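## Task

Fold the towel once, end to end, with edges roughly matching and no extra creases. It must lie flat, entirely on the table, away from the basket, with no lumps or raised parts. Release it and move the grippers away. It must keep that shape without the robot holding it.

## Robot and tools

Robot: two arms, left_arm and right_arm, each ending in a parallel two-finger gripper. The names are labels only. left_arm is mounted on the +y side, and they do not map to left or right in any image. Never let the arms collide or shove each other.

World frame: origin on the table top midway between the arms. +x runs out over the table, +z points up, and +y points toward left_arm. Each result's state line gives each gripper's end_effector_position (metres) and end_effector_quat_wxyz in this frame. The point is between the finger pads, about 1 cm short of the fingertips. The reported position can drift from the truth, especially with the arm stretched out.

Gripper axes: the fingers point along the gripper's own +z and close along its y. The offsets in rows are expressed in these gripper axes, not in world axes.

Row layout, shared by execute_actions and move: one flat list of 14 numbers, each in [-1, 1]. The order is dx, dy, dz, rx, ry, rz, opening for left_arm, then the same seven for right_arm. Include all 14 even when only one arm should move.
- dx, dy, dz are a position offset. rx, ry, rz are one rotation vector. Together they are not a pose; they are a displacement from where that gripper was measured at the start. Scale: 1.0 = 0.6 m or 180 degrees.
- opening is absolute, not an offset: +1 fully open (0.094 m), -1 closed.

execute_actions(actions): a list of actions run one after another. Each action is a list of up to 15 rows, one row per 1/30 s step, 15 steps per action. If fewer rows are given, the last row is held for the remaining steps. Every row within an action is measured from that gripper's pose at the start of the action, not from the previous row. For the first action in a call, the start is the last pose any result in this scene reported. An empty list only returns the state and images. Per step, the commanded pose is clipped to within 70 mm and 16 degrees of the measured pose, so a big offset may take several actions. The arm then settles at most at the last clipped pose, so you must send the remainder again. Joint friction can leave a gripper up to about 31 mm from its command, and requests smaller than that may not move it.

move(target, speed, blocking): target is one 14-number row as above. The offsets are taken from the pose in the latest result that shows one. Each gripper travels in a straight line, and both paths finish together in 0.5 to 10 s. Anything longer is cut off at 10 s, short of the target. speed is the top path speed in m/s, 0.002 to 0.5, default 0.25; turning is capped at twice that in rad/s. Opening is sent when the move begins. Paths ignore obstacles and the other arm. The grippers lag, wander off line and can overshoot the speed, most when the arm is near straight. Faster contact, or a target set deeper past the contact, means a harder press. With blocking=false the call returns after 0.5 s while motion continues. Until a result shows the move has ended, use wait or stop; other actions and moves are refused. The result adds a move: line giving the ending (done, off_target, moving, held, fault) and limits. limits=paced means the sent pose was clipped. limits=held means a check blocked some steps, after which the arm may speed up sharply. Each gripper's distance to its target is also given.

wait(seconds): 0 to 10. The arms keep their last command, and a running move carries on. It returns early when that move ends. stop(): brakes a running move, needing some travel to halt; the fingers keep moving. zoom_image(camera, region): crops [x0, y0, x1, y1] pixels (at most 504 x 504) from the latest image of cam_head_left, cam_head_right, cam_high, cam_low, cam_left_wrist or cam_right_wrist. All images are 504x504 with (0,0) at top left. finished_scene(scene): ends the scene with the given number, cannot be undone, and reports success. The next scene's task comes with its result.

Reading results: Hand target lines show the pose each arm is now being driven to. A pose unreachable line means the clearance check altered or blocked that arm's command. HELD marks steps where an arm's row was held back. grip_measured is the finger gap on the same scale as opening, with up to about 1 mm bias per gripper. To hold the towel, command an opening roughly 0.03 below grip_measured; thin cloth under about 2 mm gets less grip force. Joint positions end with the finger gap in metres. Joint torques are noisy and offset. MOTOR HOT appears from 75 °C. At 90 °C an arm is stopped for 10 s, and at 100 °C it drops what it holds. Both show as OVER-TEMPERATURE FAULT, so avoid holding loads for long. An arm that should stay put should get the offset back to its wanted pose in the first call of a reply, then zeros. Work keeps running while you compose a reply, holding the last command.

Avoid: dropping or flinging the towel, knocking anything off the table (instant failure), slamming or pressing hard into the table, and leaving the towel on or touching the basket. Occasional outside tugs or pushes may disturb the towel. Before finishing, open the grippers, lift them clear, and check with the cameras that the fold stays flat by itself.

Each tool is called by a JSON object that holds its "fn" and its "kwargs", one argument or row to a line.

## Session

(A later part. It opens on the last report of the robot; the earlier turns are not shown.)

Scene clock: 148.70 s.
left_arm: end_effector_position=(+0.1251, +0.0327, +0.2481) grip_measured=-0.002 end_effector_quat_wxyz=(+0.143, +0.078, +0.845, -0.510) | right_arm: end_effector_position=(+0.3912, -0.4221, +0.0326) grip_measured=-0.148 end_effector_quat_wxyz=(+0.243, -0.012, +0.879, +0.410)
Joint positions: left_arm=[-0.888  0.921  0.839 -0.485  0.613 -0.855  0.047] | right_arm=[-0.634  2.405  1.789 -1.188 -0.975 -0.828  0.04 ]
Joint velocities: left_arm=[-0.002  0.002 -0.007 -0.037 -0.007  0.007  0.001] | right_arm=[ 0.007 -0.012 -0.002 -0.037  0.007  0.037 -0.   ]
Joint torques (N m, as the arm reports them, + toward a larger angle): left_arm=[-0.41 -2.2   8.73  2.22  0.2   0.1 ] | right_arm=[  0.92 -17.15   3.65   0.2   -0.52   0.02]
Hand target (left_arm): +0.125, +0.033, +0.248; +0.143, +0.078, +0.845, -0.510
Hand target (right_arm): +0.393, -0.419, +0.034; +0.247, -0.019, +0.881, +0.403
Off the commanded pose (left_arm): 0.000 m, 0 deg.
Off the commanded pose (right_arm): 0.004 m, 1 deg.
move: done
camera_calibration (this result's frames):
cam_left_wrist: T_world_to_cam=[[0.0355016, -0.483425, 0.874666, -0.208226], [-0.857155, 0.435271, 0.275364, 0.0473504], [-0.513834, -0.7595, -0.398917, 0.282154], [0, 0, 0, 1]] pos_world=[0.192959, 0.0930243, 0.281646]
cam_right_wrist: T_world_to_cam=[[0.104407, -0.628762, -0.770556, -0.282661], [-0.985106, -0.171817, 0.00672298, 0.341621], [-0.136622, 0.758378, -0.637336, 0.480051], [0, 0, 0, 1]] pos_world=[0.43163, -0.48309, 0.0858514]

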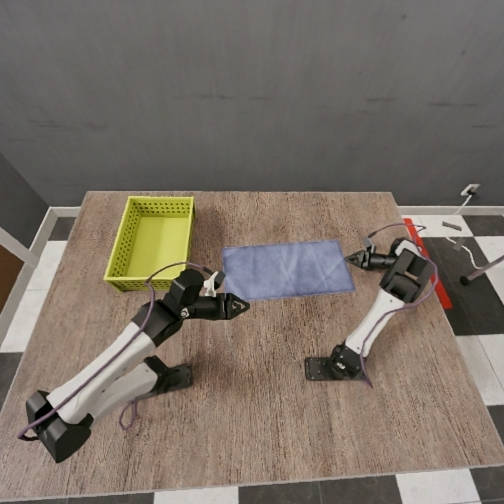

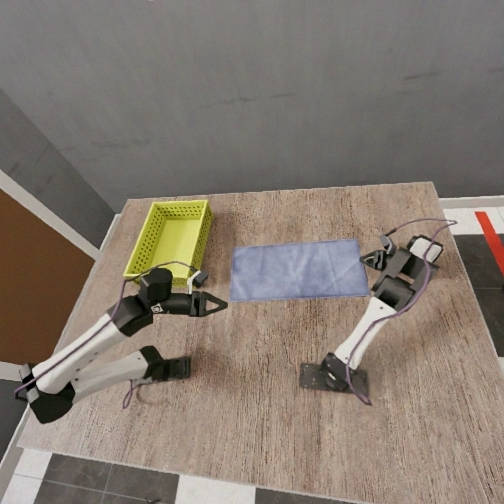

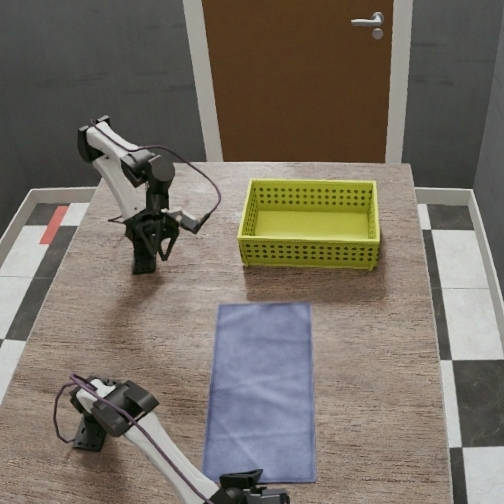

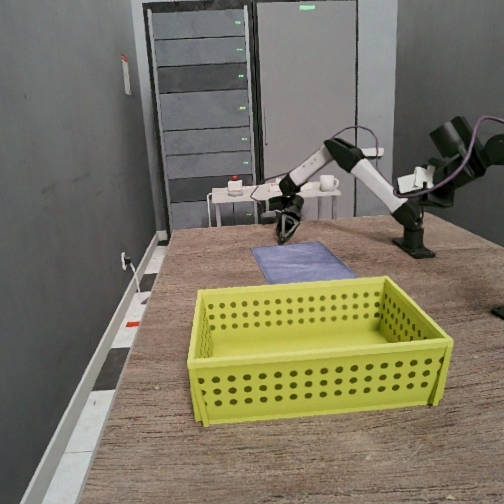

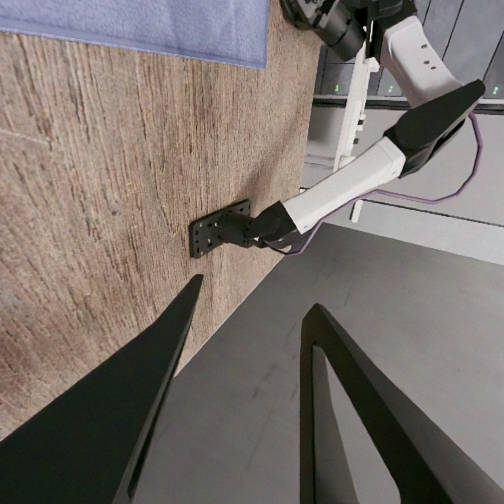

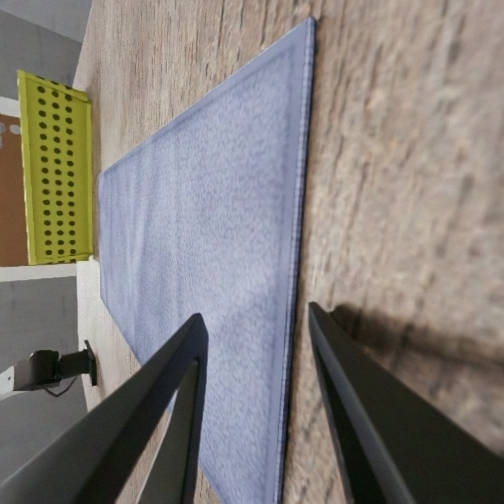

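Edge is just at the lower tip. Advance more and press low.

{"fn": "move", "kwargs": {
  "target": [0.02,0.03,0.06,0,0,0,0,0.02,0.04,0.06,0,0,0,-0.15],
  "speed": 0.05
}}

Scene clock: 150.83 s.
left_arm: end_effector_position=(+0.1276, +0.0108, +0.2279) grip_measured=-0.002 end_effector_quat_wxyz=(+0.156, +0.082, +0.837, -0.519) | right_arm: end_effector_position=(+0.3929, -0.3840, +0.0318) grip_measured=-0.148 end_effector_quat_wxyz=(+0.251, -0.007, +0.872, +0.419)
Joint positions: left_arm=[-0.971  0.959  0.739 -0.282  0.537 -0.908  0.047] | right_arm=[-0.565  2.298  1.581 -0.978 -1.017 -0.694  0.04 ]
Joint velocities: left_arm=[ 0.007  0.002 -0.017  0.037 -0.051  0.007 -0.   ] | right_arm=[ 0.002 -0.007 -0.002 -0.11   0.022  0.066  0.001]
Joint torques (N m, as the arm reports them, + toward a larger angle): left_arm=[-1.49 -1.51  6.87  2.4   0.12  0.01] | right_arm=[  1.29 -15.2    3.12   0.42  -0.38   0.01]
Hand target (left_arm): +0.124, +0.009, +0.213; +0.142, +0.078, +0.845, -0.510
Hand target (right_arm): +0.390, -0.378, +0.025; +0.242, -0.013, +0.879, +0.411
Off the commanded pose (left_arm): 0.015 m, 2 deg.
Off the commanded pose (right_arm): 0.010 m, 2 deg.
move: off_target (left_arm)
camera_calibration (this result's frames):
cam_left_wrist: T_world_to_cam=[[0.0133516, -0.462207, 0.886671, -0.201355], [-0.865717, 0.438387, 0.24156, 0.0733519], [-0.500356, -0.770831, -0.394288, 0.256118], [0, 0, 0, 1]] pos_world=[0.194341, 0.0721999, 0.261801]
cam_right_wrist: T_world_to_cam=[[0.108576, -0.610569, -0.784485, -0.253649], [-0.986872, -0.161114, -0.0111922, 0.355247], [-0.119558, 0.775402, -0.620047, 0.450169], [0, 0, 0, 1]] pos_world=[0.431944, -0.446697, 0.0841178]

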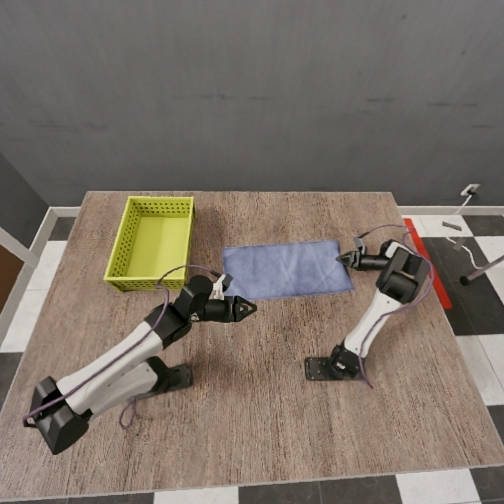

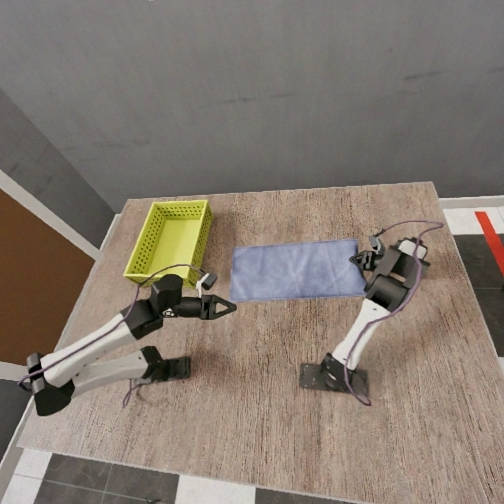

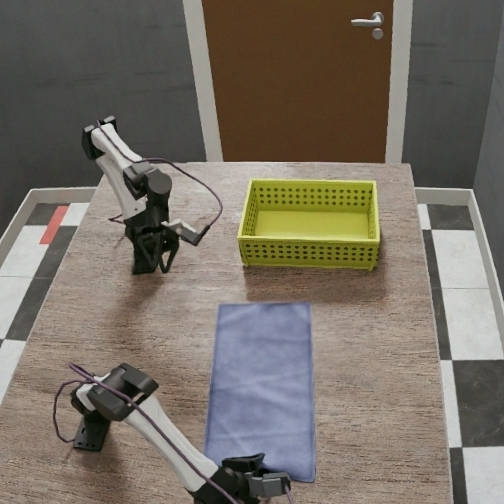

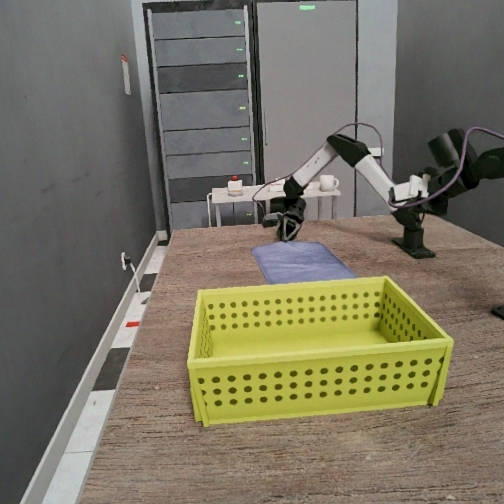

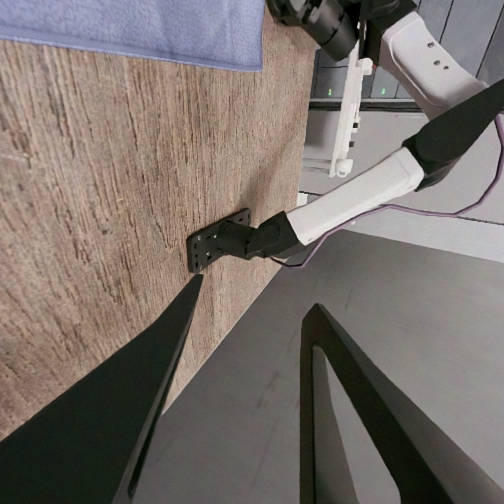

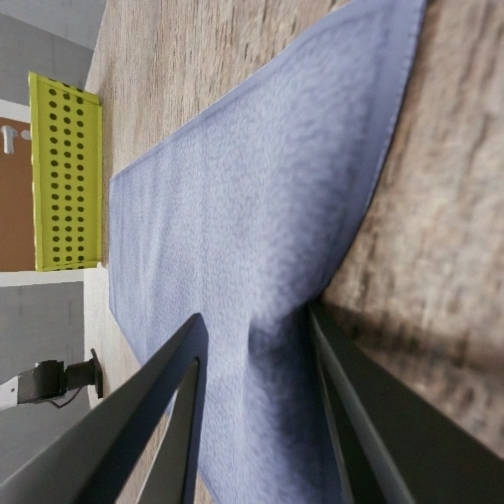

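{"fn": "move", "kwargs": {
  "target": [0,0,0,0,0,0,0,0,0,0,0,0,0,-1]
}}

{"fn": "move", "kwargs": {
  "target": [0,-0.1,-0.1,0,0,0,0,0.1,-0.13,0.13,0,0,0,-1],
  "speed": 0.08
}}

Scene clock: 152.67 s.
left_arm: end_effector_position=(+0.1279, +0.0107, +0.2282) grip_measured=-0.002 end_effector_quat_wxyz=(+0.157, +0.081, +0.836, -0.519) | right_arm: end_effector_position=(+0.3930, -0.3839, +0.0319) grip_measured=-0.908 end_effector_quat_wxyz=(+0.251, -0.006, +0.872, +0.420)
Joint positions: left_arm=[-0.971  0.959  0.739 -0.28   0.536 -0.908  0.047] | right_arm=[-0.565  2.298  1.581 -0.978 -1.017 -0.692  0.004]
Joint velocities: left_arm=[ 0.002 -0.012  0.007 -0.022  0.007 -0.066  0.001] | right_arm=[-0.002  0.002  0.002  0.007 -0.022  0.007 -0.001]
Joint torques (N m, as the arm reports them, + toward a larger angle): left_arm=[-0.41 -2.71  8.91  2.3   0.17  0.11] | right_arm=[  0.23 -14.22   5.13   0.15  -0.59  -0.05]
Hand target (left_arm): +0.128, +0.011, +0.228; +0.156, +0.082, +0.837, -0.519
Hand target (right_arm): +0.393, -0.384, +0.032; +0.251, -0.007, +0.872, +0.419
Off the commanded pose (left_arm): 0.000 m, 0 deg.
Off the commanded pose (right_arm): 0.000 m, 0 deg.
move: done
camera_calibration (this result's frames):
cam_left_wrist: T_world_to_cam=[[0.0128444, -0.461417, 0.88709, -0.201666], [-0.86632, 0.437883, 0.240307, 0.0738945], [-0.499323, -0.771591, -0.394111, 0.256118], [0, 0, 0, 1]] pos_world=[0.194493, 0.0722093, 0.262078]
cam_right_wrist: T_world_to_cam=[[0.10715, -0.609552, -0.785472, -0.252555], [-0.987058, -0.160022, -0.0104667, 0.355774], [-0.119313, 0.776428, -0.618809, 0.450464], [0, 0, 0, 1]] pos_world=[0.431977, -0.446766, 0.0840998]

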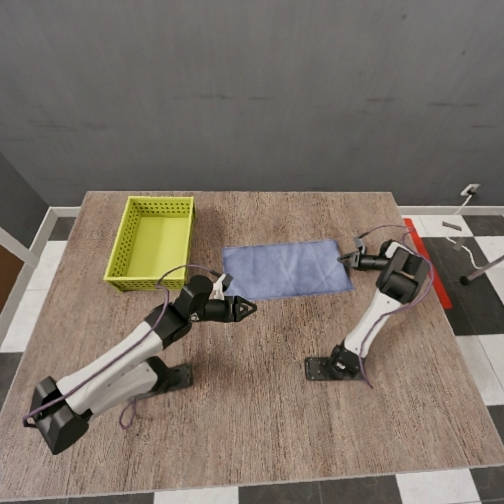

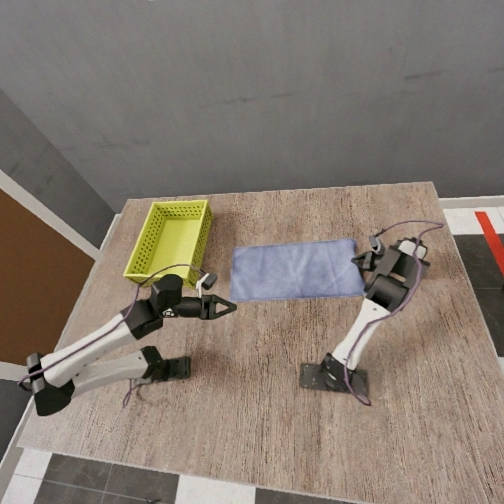

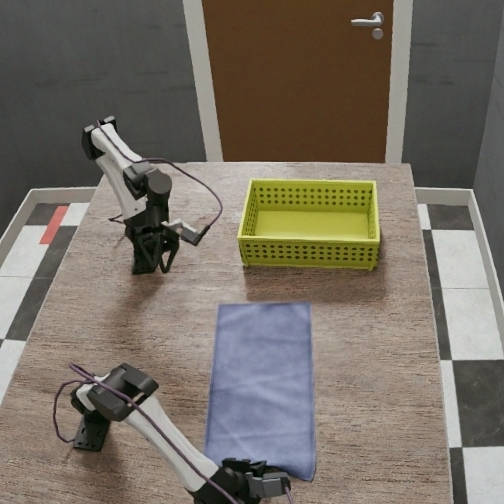

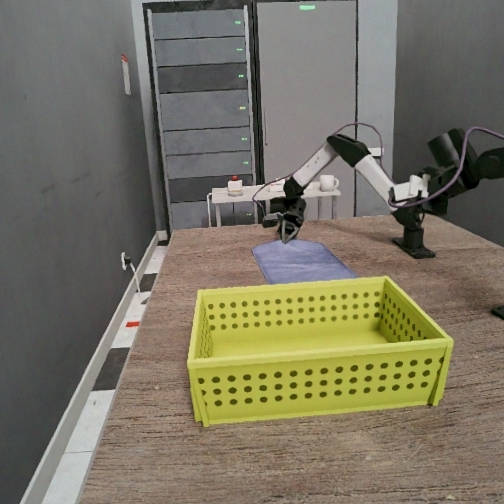

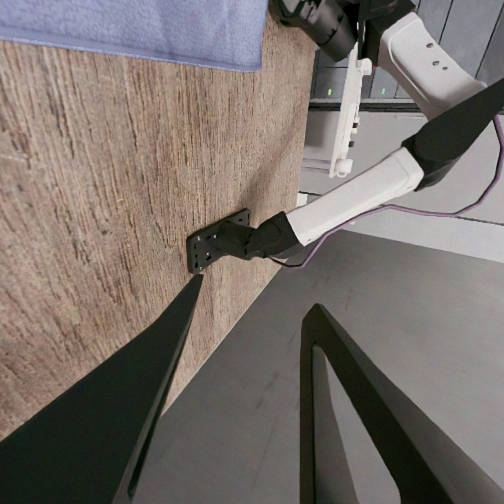

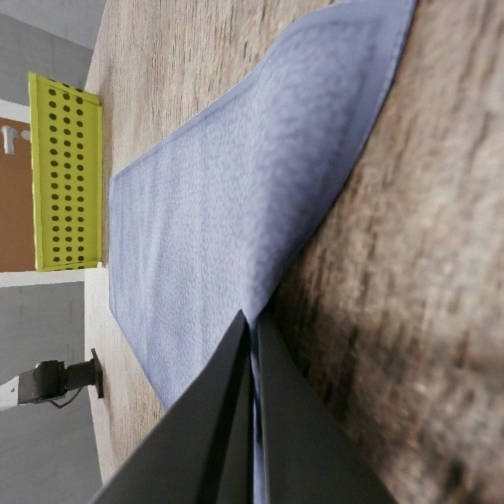

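Scene clock: 154.77 s.
left_arm: end_effector_position=(+0.1035, +0.0353, +0.2961) grip_measured=-0.002 end_effector_quat_wxyz=(+0.154, +0.079, +0.839, -0.515) | right_arm: end_effector_position=(+0.3972, -0.3830, +0.0182) grip_measured=-0.908 end_effector_quat_wxyz=(+0.277, -0.003, +0.859, +0.431)
Joint positions: left_arm=[-0.971  0.875  0.994 -0.631  0.534 -0.908  0.047] | right_arm=[-0.57   2.321  1.525 -0.857 -1.073 -0.668  0.004]
Joint velocities: left_arm=[-0.017  0.002 -0.017  0.037 -0.007 -0.037 -0.   ] | right_arm=[-0.022 -0.007 -0.007 -0.081 -0.051 -0.007 -0.001]
Joint torques (N m, as the arm reports them, + toward a larger angle): left_arm=[-1.26 -2.55  9.95  2.13  0.09  0.02] | right_arm=[ 1.83 -3.34  0.44  1.38 -0.14 -0.27]
Hand target (left_arm): +0.099, +0.037, +0.304; +0.157, +0.081, +0.836, -0.519
Hand target (right_arm): +0.383, -0.369, -0.046; +0.245, -0.011, +0.872, +0.425
Off the commanded pose (left_arm): 0.009 m, 1 deg.
Off the commanded pose (right_arm): 0.112 m, 4 deg; position clipped at the last step of the last action.
move: off_target (right_arm); limits=paced
camera_calibration (this result's frames):
cam_left_wrist: T_world_to_cam=[[0.0200907, -0.469075, 0.88293, -0.249454], [-0.865632, 0.433728, 0.250124, 0.0228913], [-0.500278, -0.769317, -0.397332, 0.290669], [0, 0, 0, 1]] pos_world=[0.170242, 0.0966751, 0.330017]
cam_right_wrist: T_world_to_cam=[[0.133102, -0.58665, -0.798827, -0.264509], [-0.988465, -0.137332, -0.0638453, 0.370141], [-0.0722496, 0.798111, -0.598163, 0.431007], [0, 0, 0, 1]] pos_world=[0.432219, -0.448334, 0.0701468]

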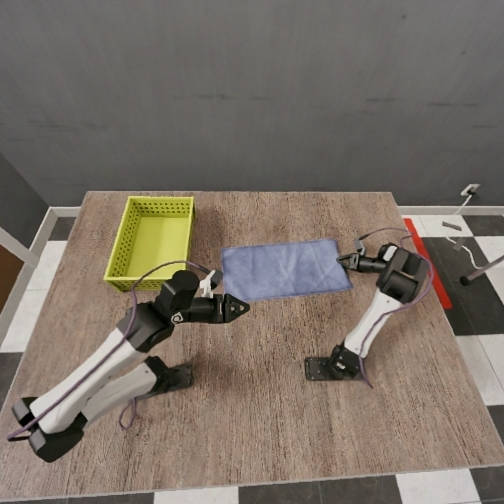

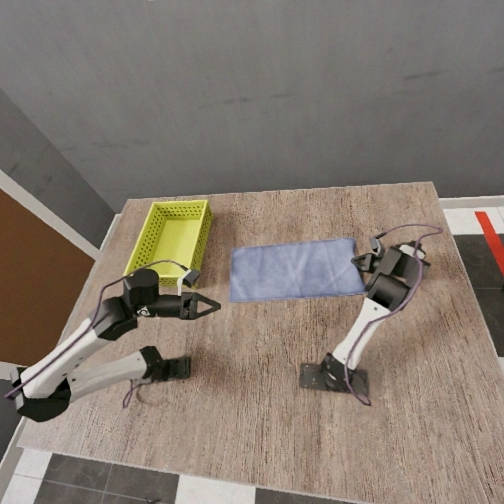

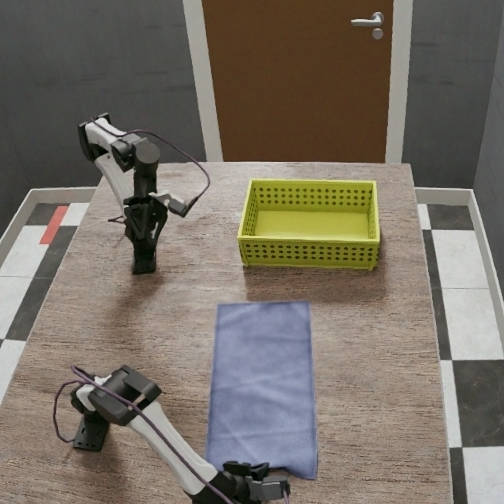

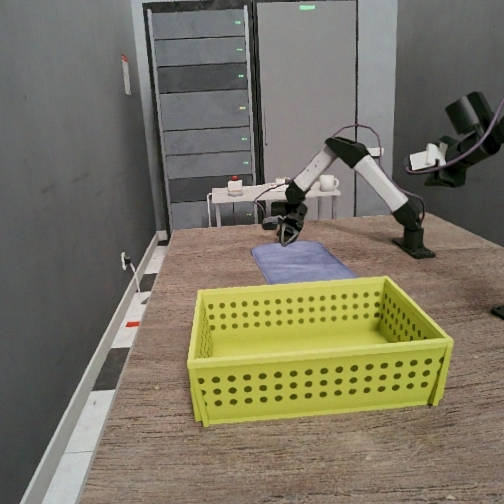

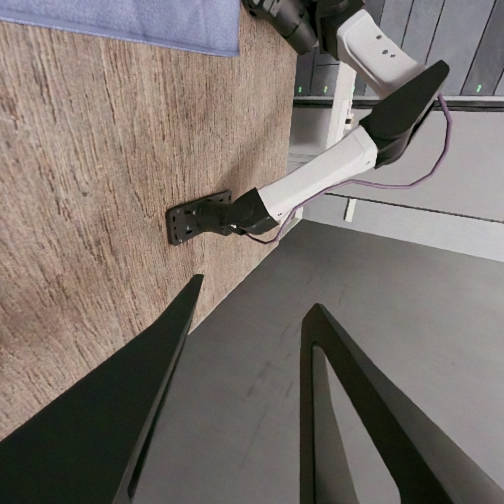

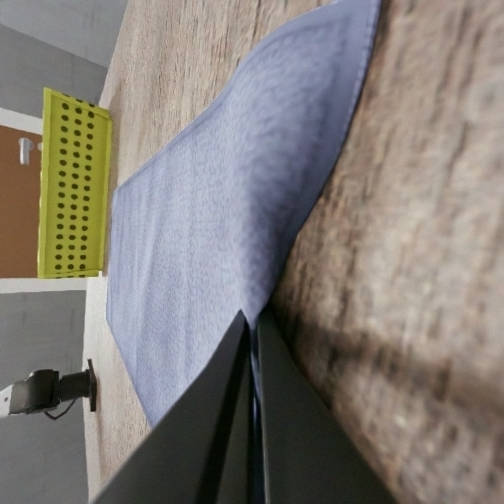

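{"fn": "move", "kwargs": {
  "target": [0,0,0,0,0,0,0,-0.048,0.35,0.012,0,0,0,-1],
  "speed": 0.1
}}

Scene clock: 158.70 s.
left_arm: end_effector_position=(+0.1034, +0.0355, +0.2957) grip_measured=-0.002 end_effector_quat_wxyz=(+0.153, +0.079, +0.840, -0.515) | right_arm: end_effector_position=(+0.3760, -0.2555, +0.1819) grip_measured=-0.908 end_effector_quat_wxyz=(+0.270, +0.002, +0.859, +0.434)
Joint positions: left_arm=[-0.971  0.875  0.994 -0.633  0.534 -0.908  0.047] | right_arm=[-0.288  1.704  1.292 -0.763 -1.028 -0.101  0.004]
Joint velocities: left_arm=[-0.017  0.017  0.002  0.007 -0.037 -0.037  0.001] | right_arm=[ 0.012 -0.002 -0.012  0.037  0.022  0.037  0.   ]
Joint torques (N m, as the arm reports them, + toward a larger angle): left_arm=[-0.4  -1.51  8.42  2.32  0.16  0.1 ] | right_arm=[  0.95 -12.06   5.16   1.18  -0.55   0.02]
Hand target (left_arm): +0.103, +0.035, +0.296; +0.154, +0.079, +0.839, -0.515
Hand target (right_arm): +0.374, -0.251, +0.185; +0.276, -0.004, +0.858, +0.433
Off the commanded pose (left_arm): 0.000 m, 0 deg.
Off the commanded pose (right_arm): 0.004 m, 1 deg.
move: done
camera_calibration (this result's frames):
cam_left_wrist: T_world_to_cam=[[0.0212883, -0.470258, 0.882272, -0.248944], [-0.865291, 0.433392, 0.251879, 0.0222501], [-0.500818, -0.768784, -0.397684, 0.290701], [0, 0, 0, 1]] pos_world=[0.170141, 0.0967755, 0.329639]
cam_right_wrist: T_world_to_cam=[[0.120315, -0.580265, -0.805492, -0.0484556], [-0.989436, -0.136194, -0.0496786, 0.375211], [-0.0808765, 0.802959, -0.590521, 0.428709], [0, 0, 0, 1]] pos_world=[0.41175, -0.321252, 0.232771]

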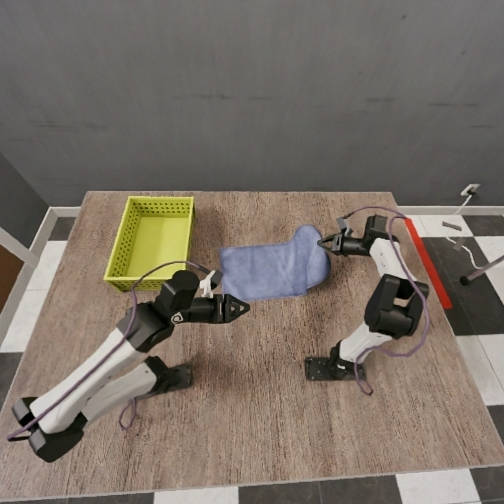

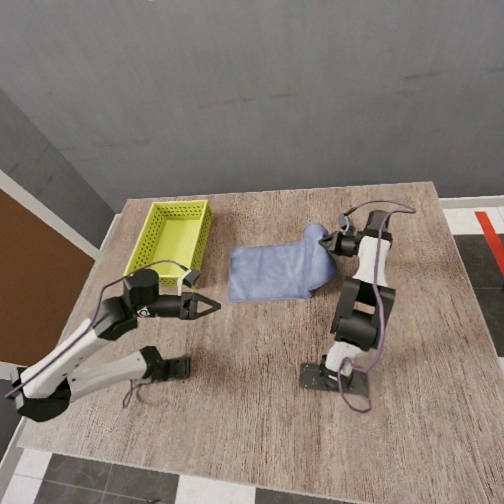

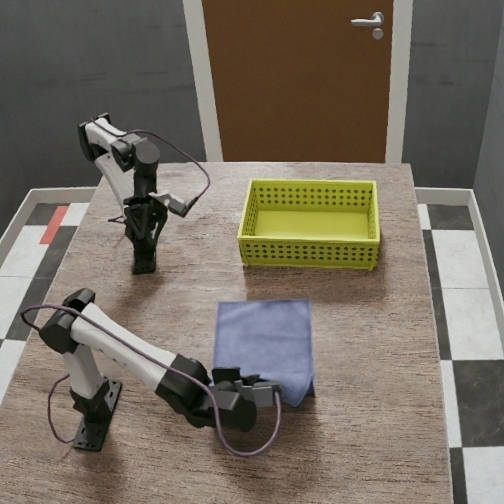

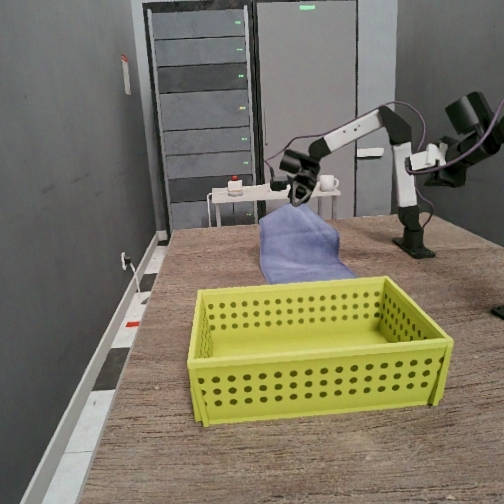

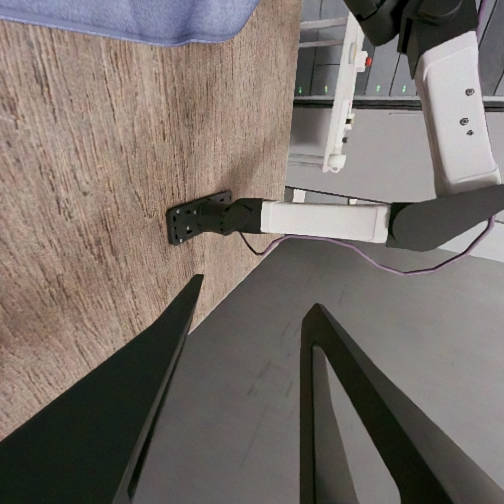

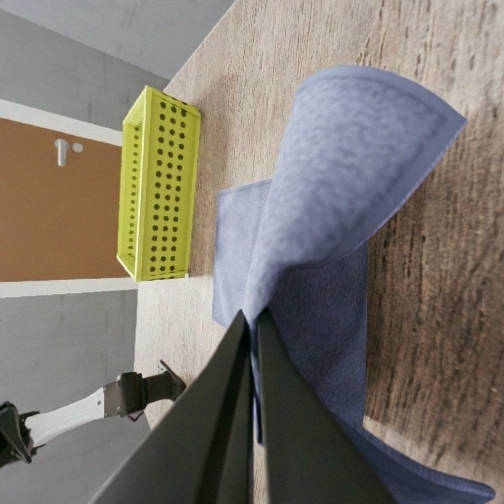

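{"fn": "execute_actions", "kwargs": {
  "actions": []
}}

Scene clock: 163.33 s.
left_arm: end_effector_position=(+0.1034, +0.0355, +0.2957) grip_measured=-0.002 end_effector_quat_wxyz=(+0.153, +0.079, +0.840, -0.515) | right_arm: end_effector_position=(+0.3760, -0.2556, +0.1818) grip_measured=-0.908 end_effector_quat_wxyz=(+0.270, +0.003, +0.860, +0.434)
Joint positions: left_arm=[-0.971  0.875  0.994 -0.633  0.534 -0.908  0.047] | right_arm=[-0.288  1.704  1.292 -0.763 -1.027 -0.098  0.004]
Joint velocities: left_arm=[-0.012  0.002 -0.037 -0.007 -0.022 -0.022 -0.   ] | right_arm=[-0.002 -0.012 -0.002 -0.022 -0.007 -0.066 -0.001]
Joint torques (N m, as the arm reports them, + toward a larger angle): left_arm=[-0.4  -1.5   8.4   2.32  0.17  0.1 ] | right_arm=[  0.91 -12.05   5.15   1.16  -0.55   0.02]
Hand target (left_arm): +0.103, +0.035, +0.296; +0.154, +0.079, +0.839, -0.515
Hand target (right_arm): +0.374, -0.251, +0.185; +0.276, -0.004, +0.858, +0.433
Off the commanded pose (left_arm): 0.000 m, 0 deg.
Off the commanded pose (right_arm): 0.004 m, 1 deg.
camera_calibration (this result's frames):
cam_left_wrist: T_world_to_cam=[[0.0212883, -0.470258, 0.882272, -0.248944], [-0.865291, 0.433392, 0.251879, 0.0222501], [-0.500818, -0.768784, -0.397684, 0.290701], [0, 0, 0, 1]] pos_world=[0.170141, 0.0967755, 0.329639]
cam_right_wrist: T_world_to_cam=[[0.117441, -0.580271, -0.805912, -0.0474966], [-0.989781, -0.134484, -0.0474048, 0.375369], [-0.0808746, 0.803244, -0.590135, 0.428716], [0, 0, 0, 1]] pos_world=[0.411784, -0.321443, 0.232516]

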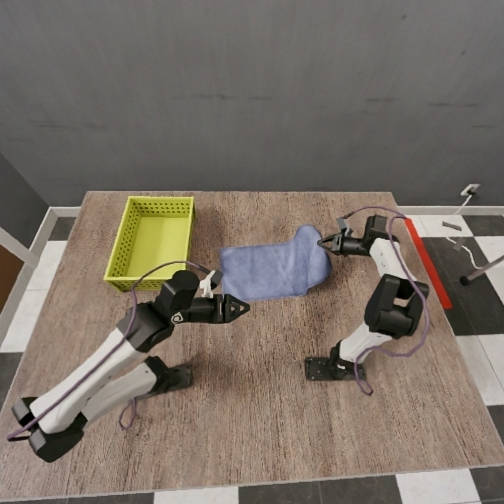

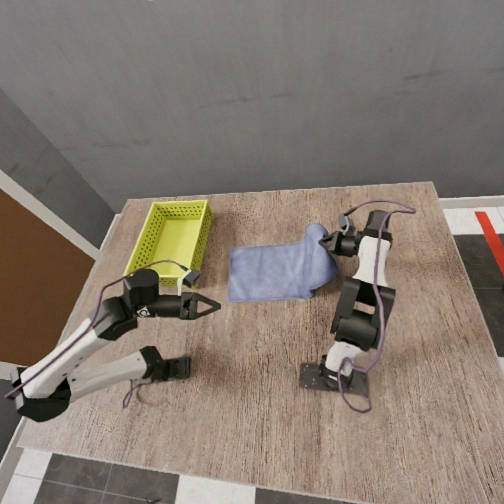

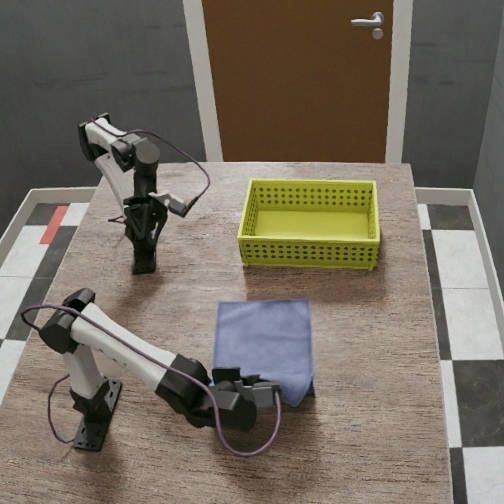

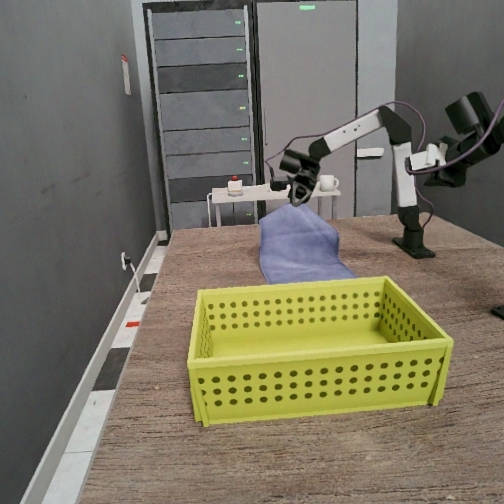

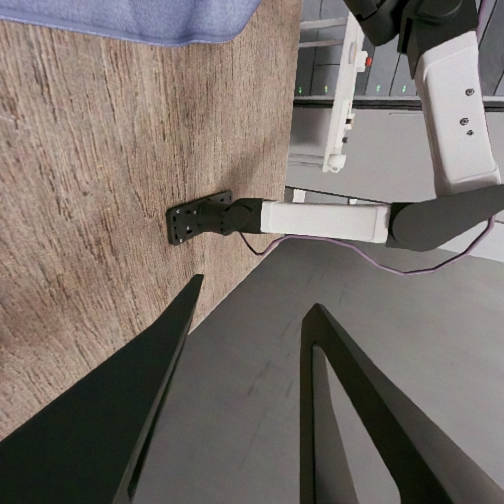

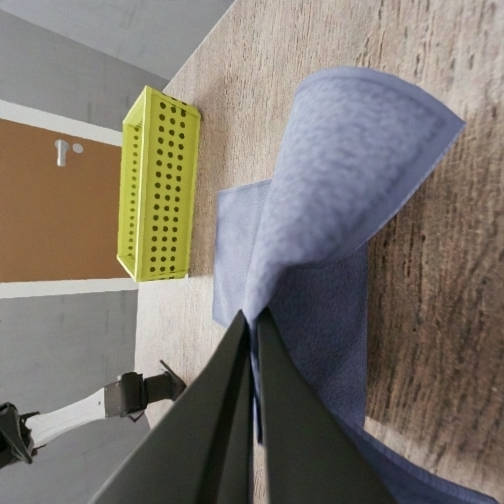

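{"fn": "move", "kwargs": {
  "target": [0.044,0.02,-0.27,0,0,0,0, 0.14,0.198,0.25,0.143,0.038,-0.077,-1],
  "speed": 0.12
}}

Scene clock: 170.63 s.
left_arm: end_effector_position=(+0.0538, +0.1817, +0.3434) grip_measured=-0.002 end_effector_quat_wxyz=(+0.265, -0.007, +0.892, -0.367) | right_arm: end_effector_position=(+0.3425, -0.0535, +0.1564) grip_measured=-0.908 end_effector_quat_wxyz=(+0.257, -0.065, +0.943, +0.200)
Joint positions: left_arm=[-0.368  0.705  1.47  -1.556  0.591 -0.439  0.047] | right_arm=[ 0.536  1.589  1.243 -0.575 -0.146  0.405  0.004]
Joint velocities: left_arm=[-0.017  0.007 -0.007 -0.022 -0.066 -0.007 -0.001] | right_arm=[ 0.002  0.007 -0.012 -0.022 -0.022 -0.051 -0.   ]
Joint torques (N m, as the arm reports them, + toward a larger angle): left_arm=[-1.35  3.99  7.23  1.84  0.14  0.07] | right_arm=[ 0.76 -7.64  8.82  1.41 -0.14  0.05]
Hand target (left_arm): +0.052, +0.182, +0.347; +0.262, -0.007, +0.893, -0.366
Hand target (right_arm): +0.347, -0.049, +0.160; +0.260, -0.065, +0.942, +0.201
Off the commanded pose (left_arm): 0.003 m, 24 deg; orientation clipped at the last step of the last action.
Off the commanded pose (right_arm): 0.007 m, 1 deg.
joint sent to its limit (left arm) — the command would take joint 4 (wrist pitch) past its lower limit, so that joint was sent only as far as its limit.
move: off_target (left_arm); limits=paced
camera_calibration (this result's frames):
cam_left_wrist: T_world_to_cam=[[0.113661, -0.6631, 0.739851, -0.142211], [-0.97271, 0.0773415, 0.218753, -0.0141932], [-0.202276, -0.744525, -0.636213, 0.458685], [0, 0, 0, 1]] pos_world=[0.0951391, 0.2483, 0.400141]
cam_right_wrist: T_world_to_cam=[[0.113035, -0.902725, -0.415103, -0.0236356], [-0.989456, -0.140348, 0.0357803, 0.354757], [-0.0905586, 0.406682, -0.909071, 0.280694], [0, 0, 0, 1]] pos_world=[0.379107, -0.0857003, 0.232667]

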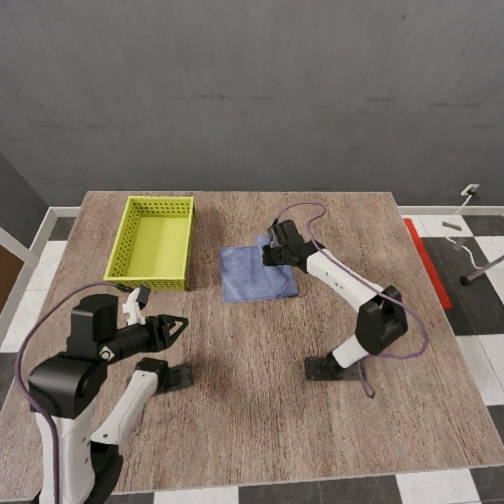

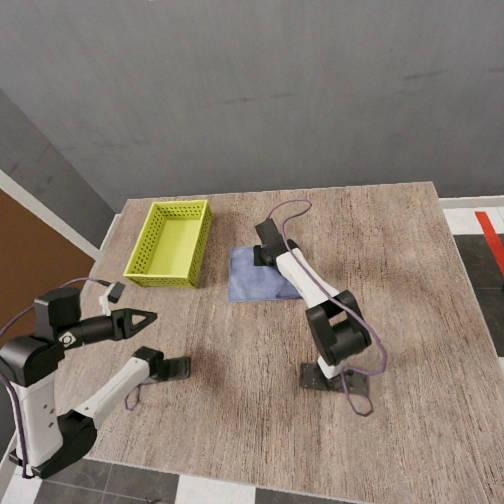

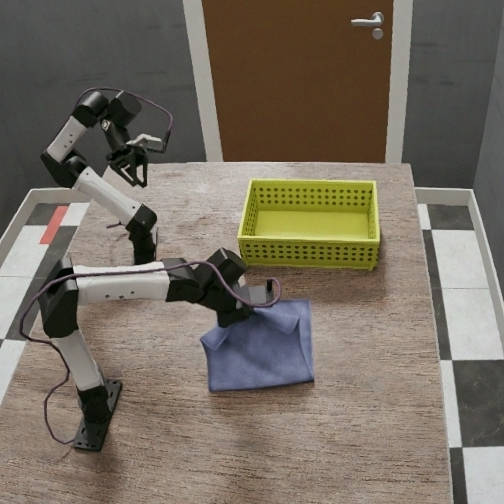

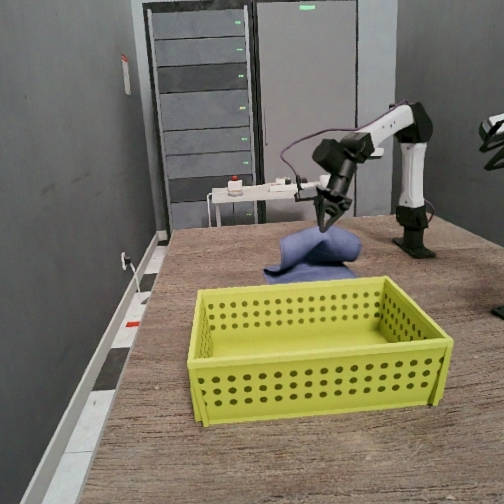

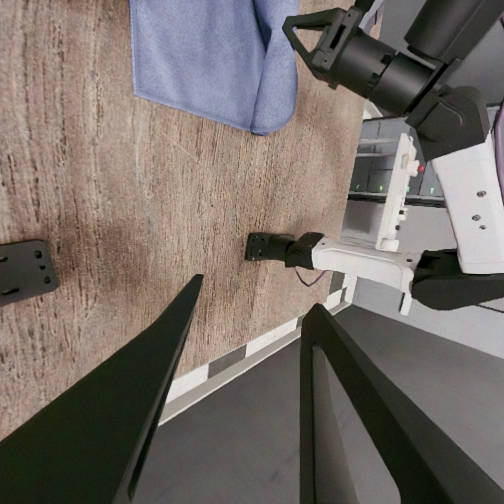

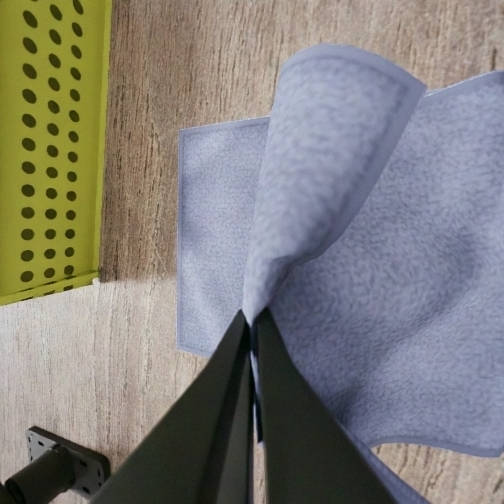

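{"fn": "move", "kwargs": {
  "target": [0,0,0,0,0,0,0, 0.08,0.127,0.183,0.095,0.125,0,-1],
  "speed": 0.08
}}

{"fn": "zoom_image", "kwargs": {
  "camera": "cam_high",
  "region": [150,220,370,420]
}}

Scene clock: 177.43 s.
left_arm: end_effector_position=(+0.0540, +0.1820, +0.3432) grip_measured=-0.002 end_effector_quat_wxyz=(+0.265, -0.009, +0.892, -0.366) | right_arm: end_effector_position=(+0.3351, +0.0558, +0.0691) grip_measured=-0.908 end_effector_quat_wxyz=(+0.074, -0.062, +0.994, +0.047)
Joint positions: left_arm=[-0.368  0.705  1.47  -1.556  0.588 -0.443  0.047] | right_arm=[ 0.805  2.271  2.015 -1.141  0.023  0.635  0.004]
Joint velocities: left_arm=[ 0.007 -0.002 -0.002  0.007 -0.066 -0.051  0.001] | right_arm=[ 0.002 -0.007  0.002  0.022 -0.051 -0.037  0.   ]
Joint torques (N m, as the arm reports them, + toward a larger angle): left_arm=[-0.52  2.85  5.35  1.99  0.27  0.11] | right_arm=[  0.91 -14.06   8.06   0.51  -0.04   0.07]
Hand target (left_arm): +0.054, +0.182, +0.343; +0.265, -0.007, +0.892, -0.367
Hand target (right_arm): +0.334, +0.060, +0.070; +0.074, -0.063, +0.994, +0.044
Off the commanded pose (left_arm): 0.000 m, 0 deg.
Off the commanded pose (right_arm): 0.005 m, 1 deg.
move: done
camera_calibration (this result's frames):
cam_left_wrist: T_world_to_cam=[[0.117625, -0.662911, 0.739401, -0.141957], [-0.972524, 0.0737345, 0.220817, -0.0140479], [-0.200901, -0.745059, -0.636024, 0.458792], [0, 0, 0, 1]] pos_world=[0.0952077, 0.248758, 0.399868]
cam_right_wrist: T_world_to_cam=[[0.000160441, -0.993845, -0.110782, 0.0615565], [-0.909704, -0.0461481, 0.412685, 0.307882], [-0.415257, 0.100713, -0.904112, 0.28175], [0, 0, 0, 1]] pos_world=[0.39707, 0.04701, 0.134495]

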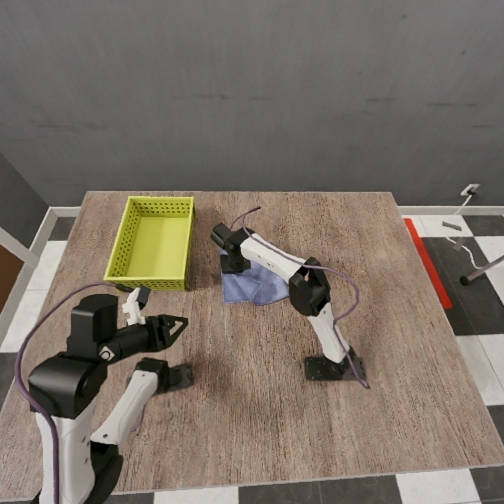

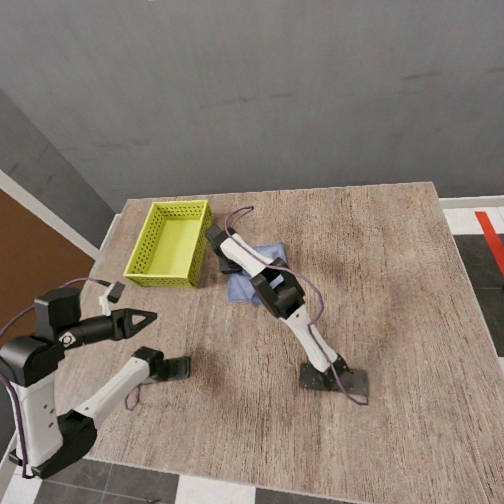

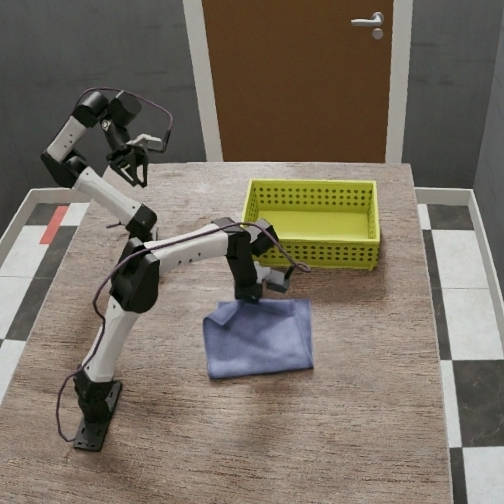

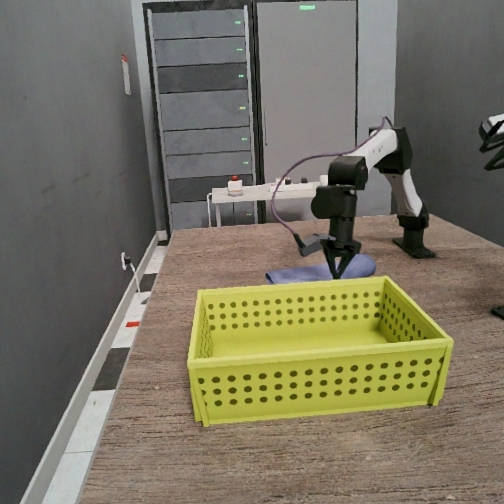

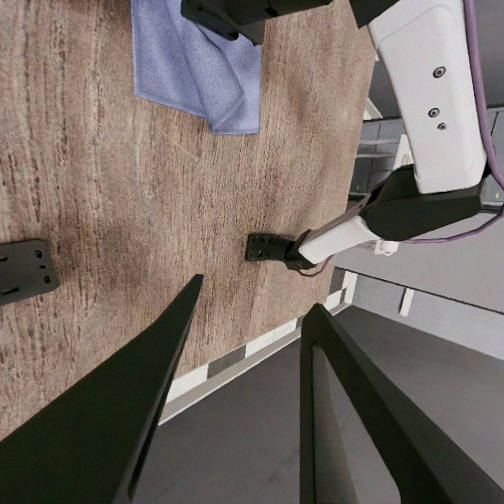

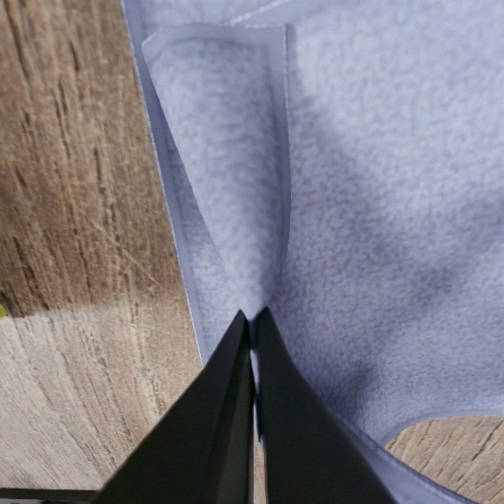

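Region (150, 220, 370, 420) of cam_high's 504x504 image, scaled by 2.291, with more detail than that image has; it fills the top 458 rows of this view, and the rest is white.

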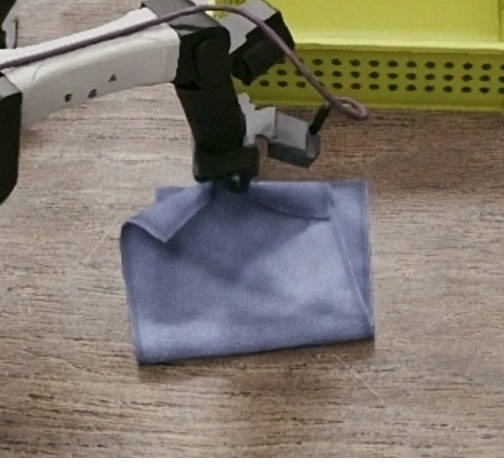

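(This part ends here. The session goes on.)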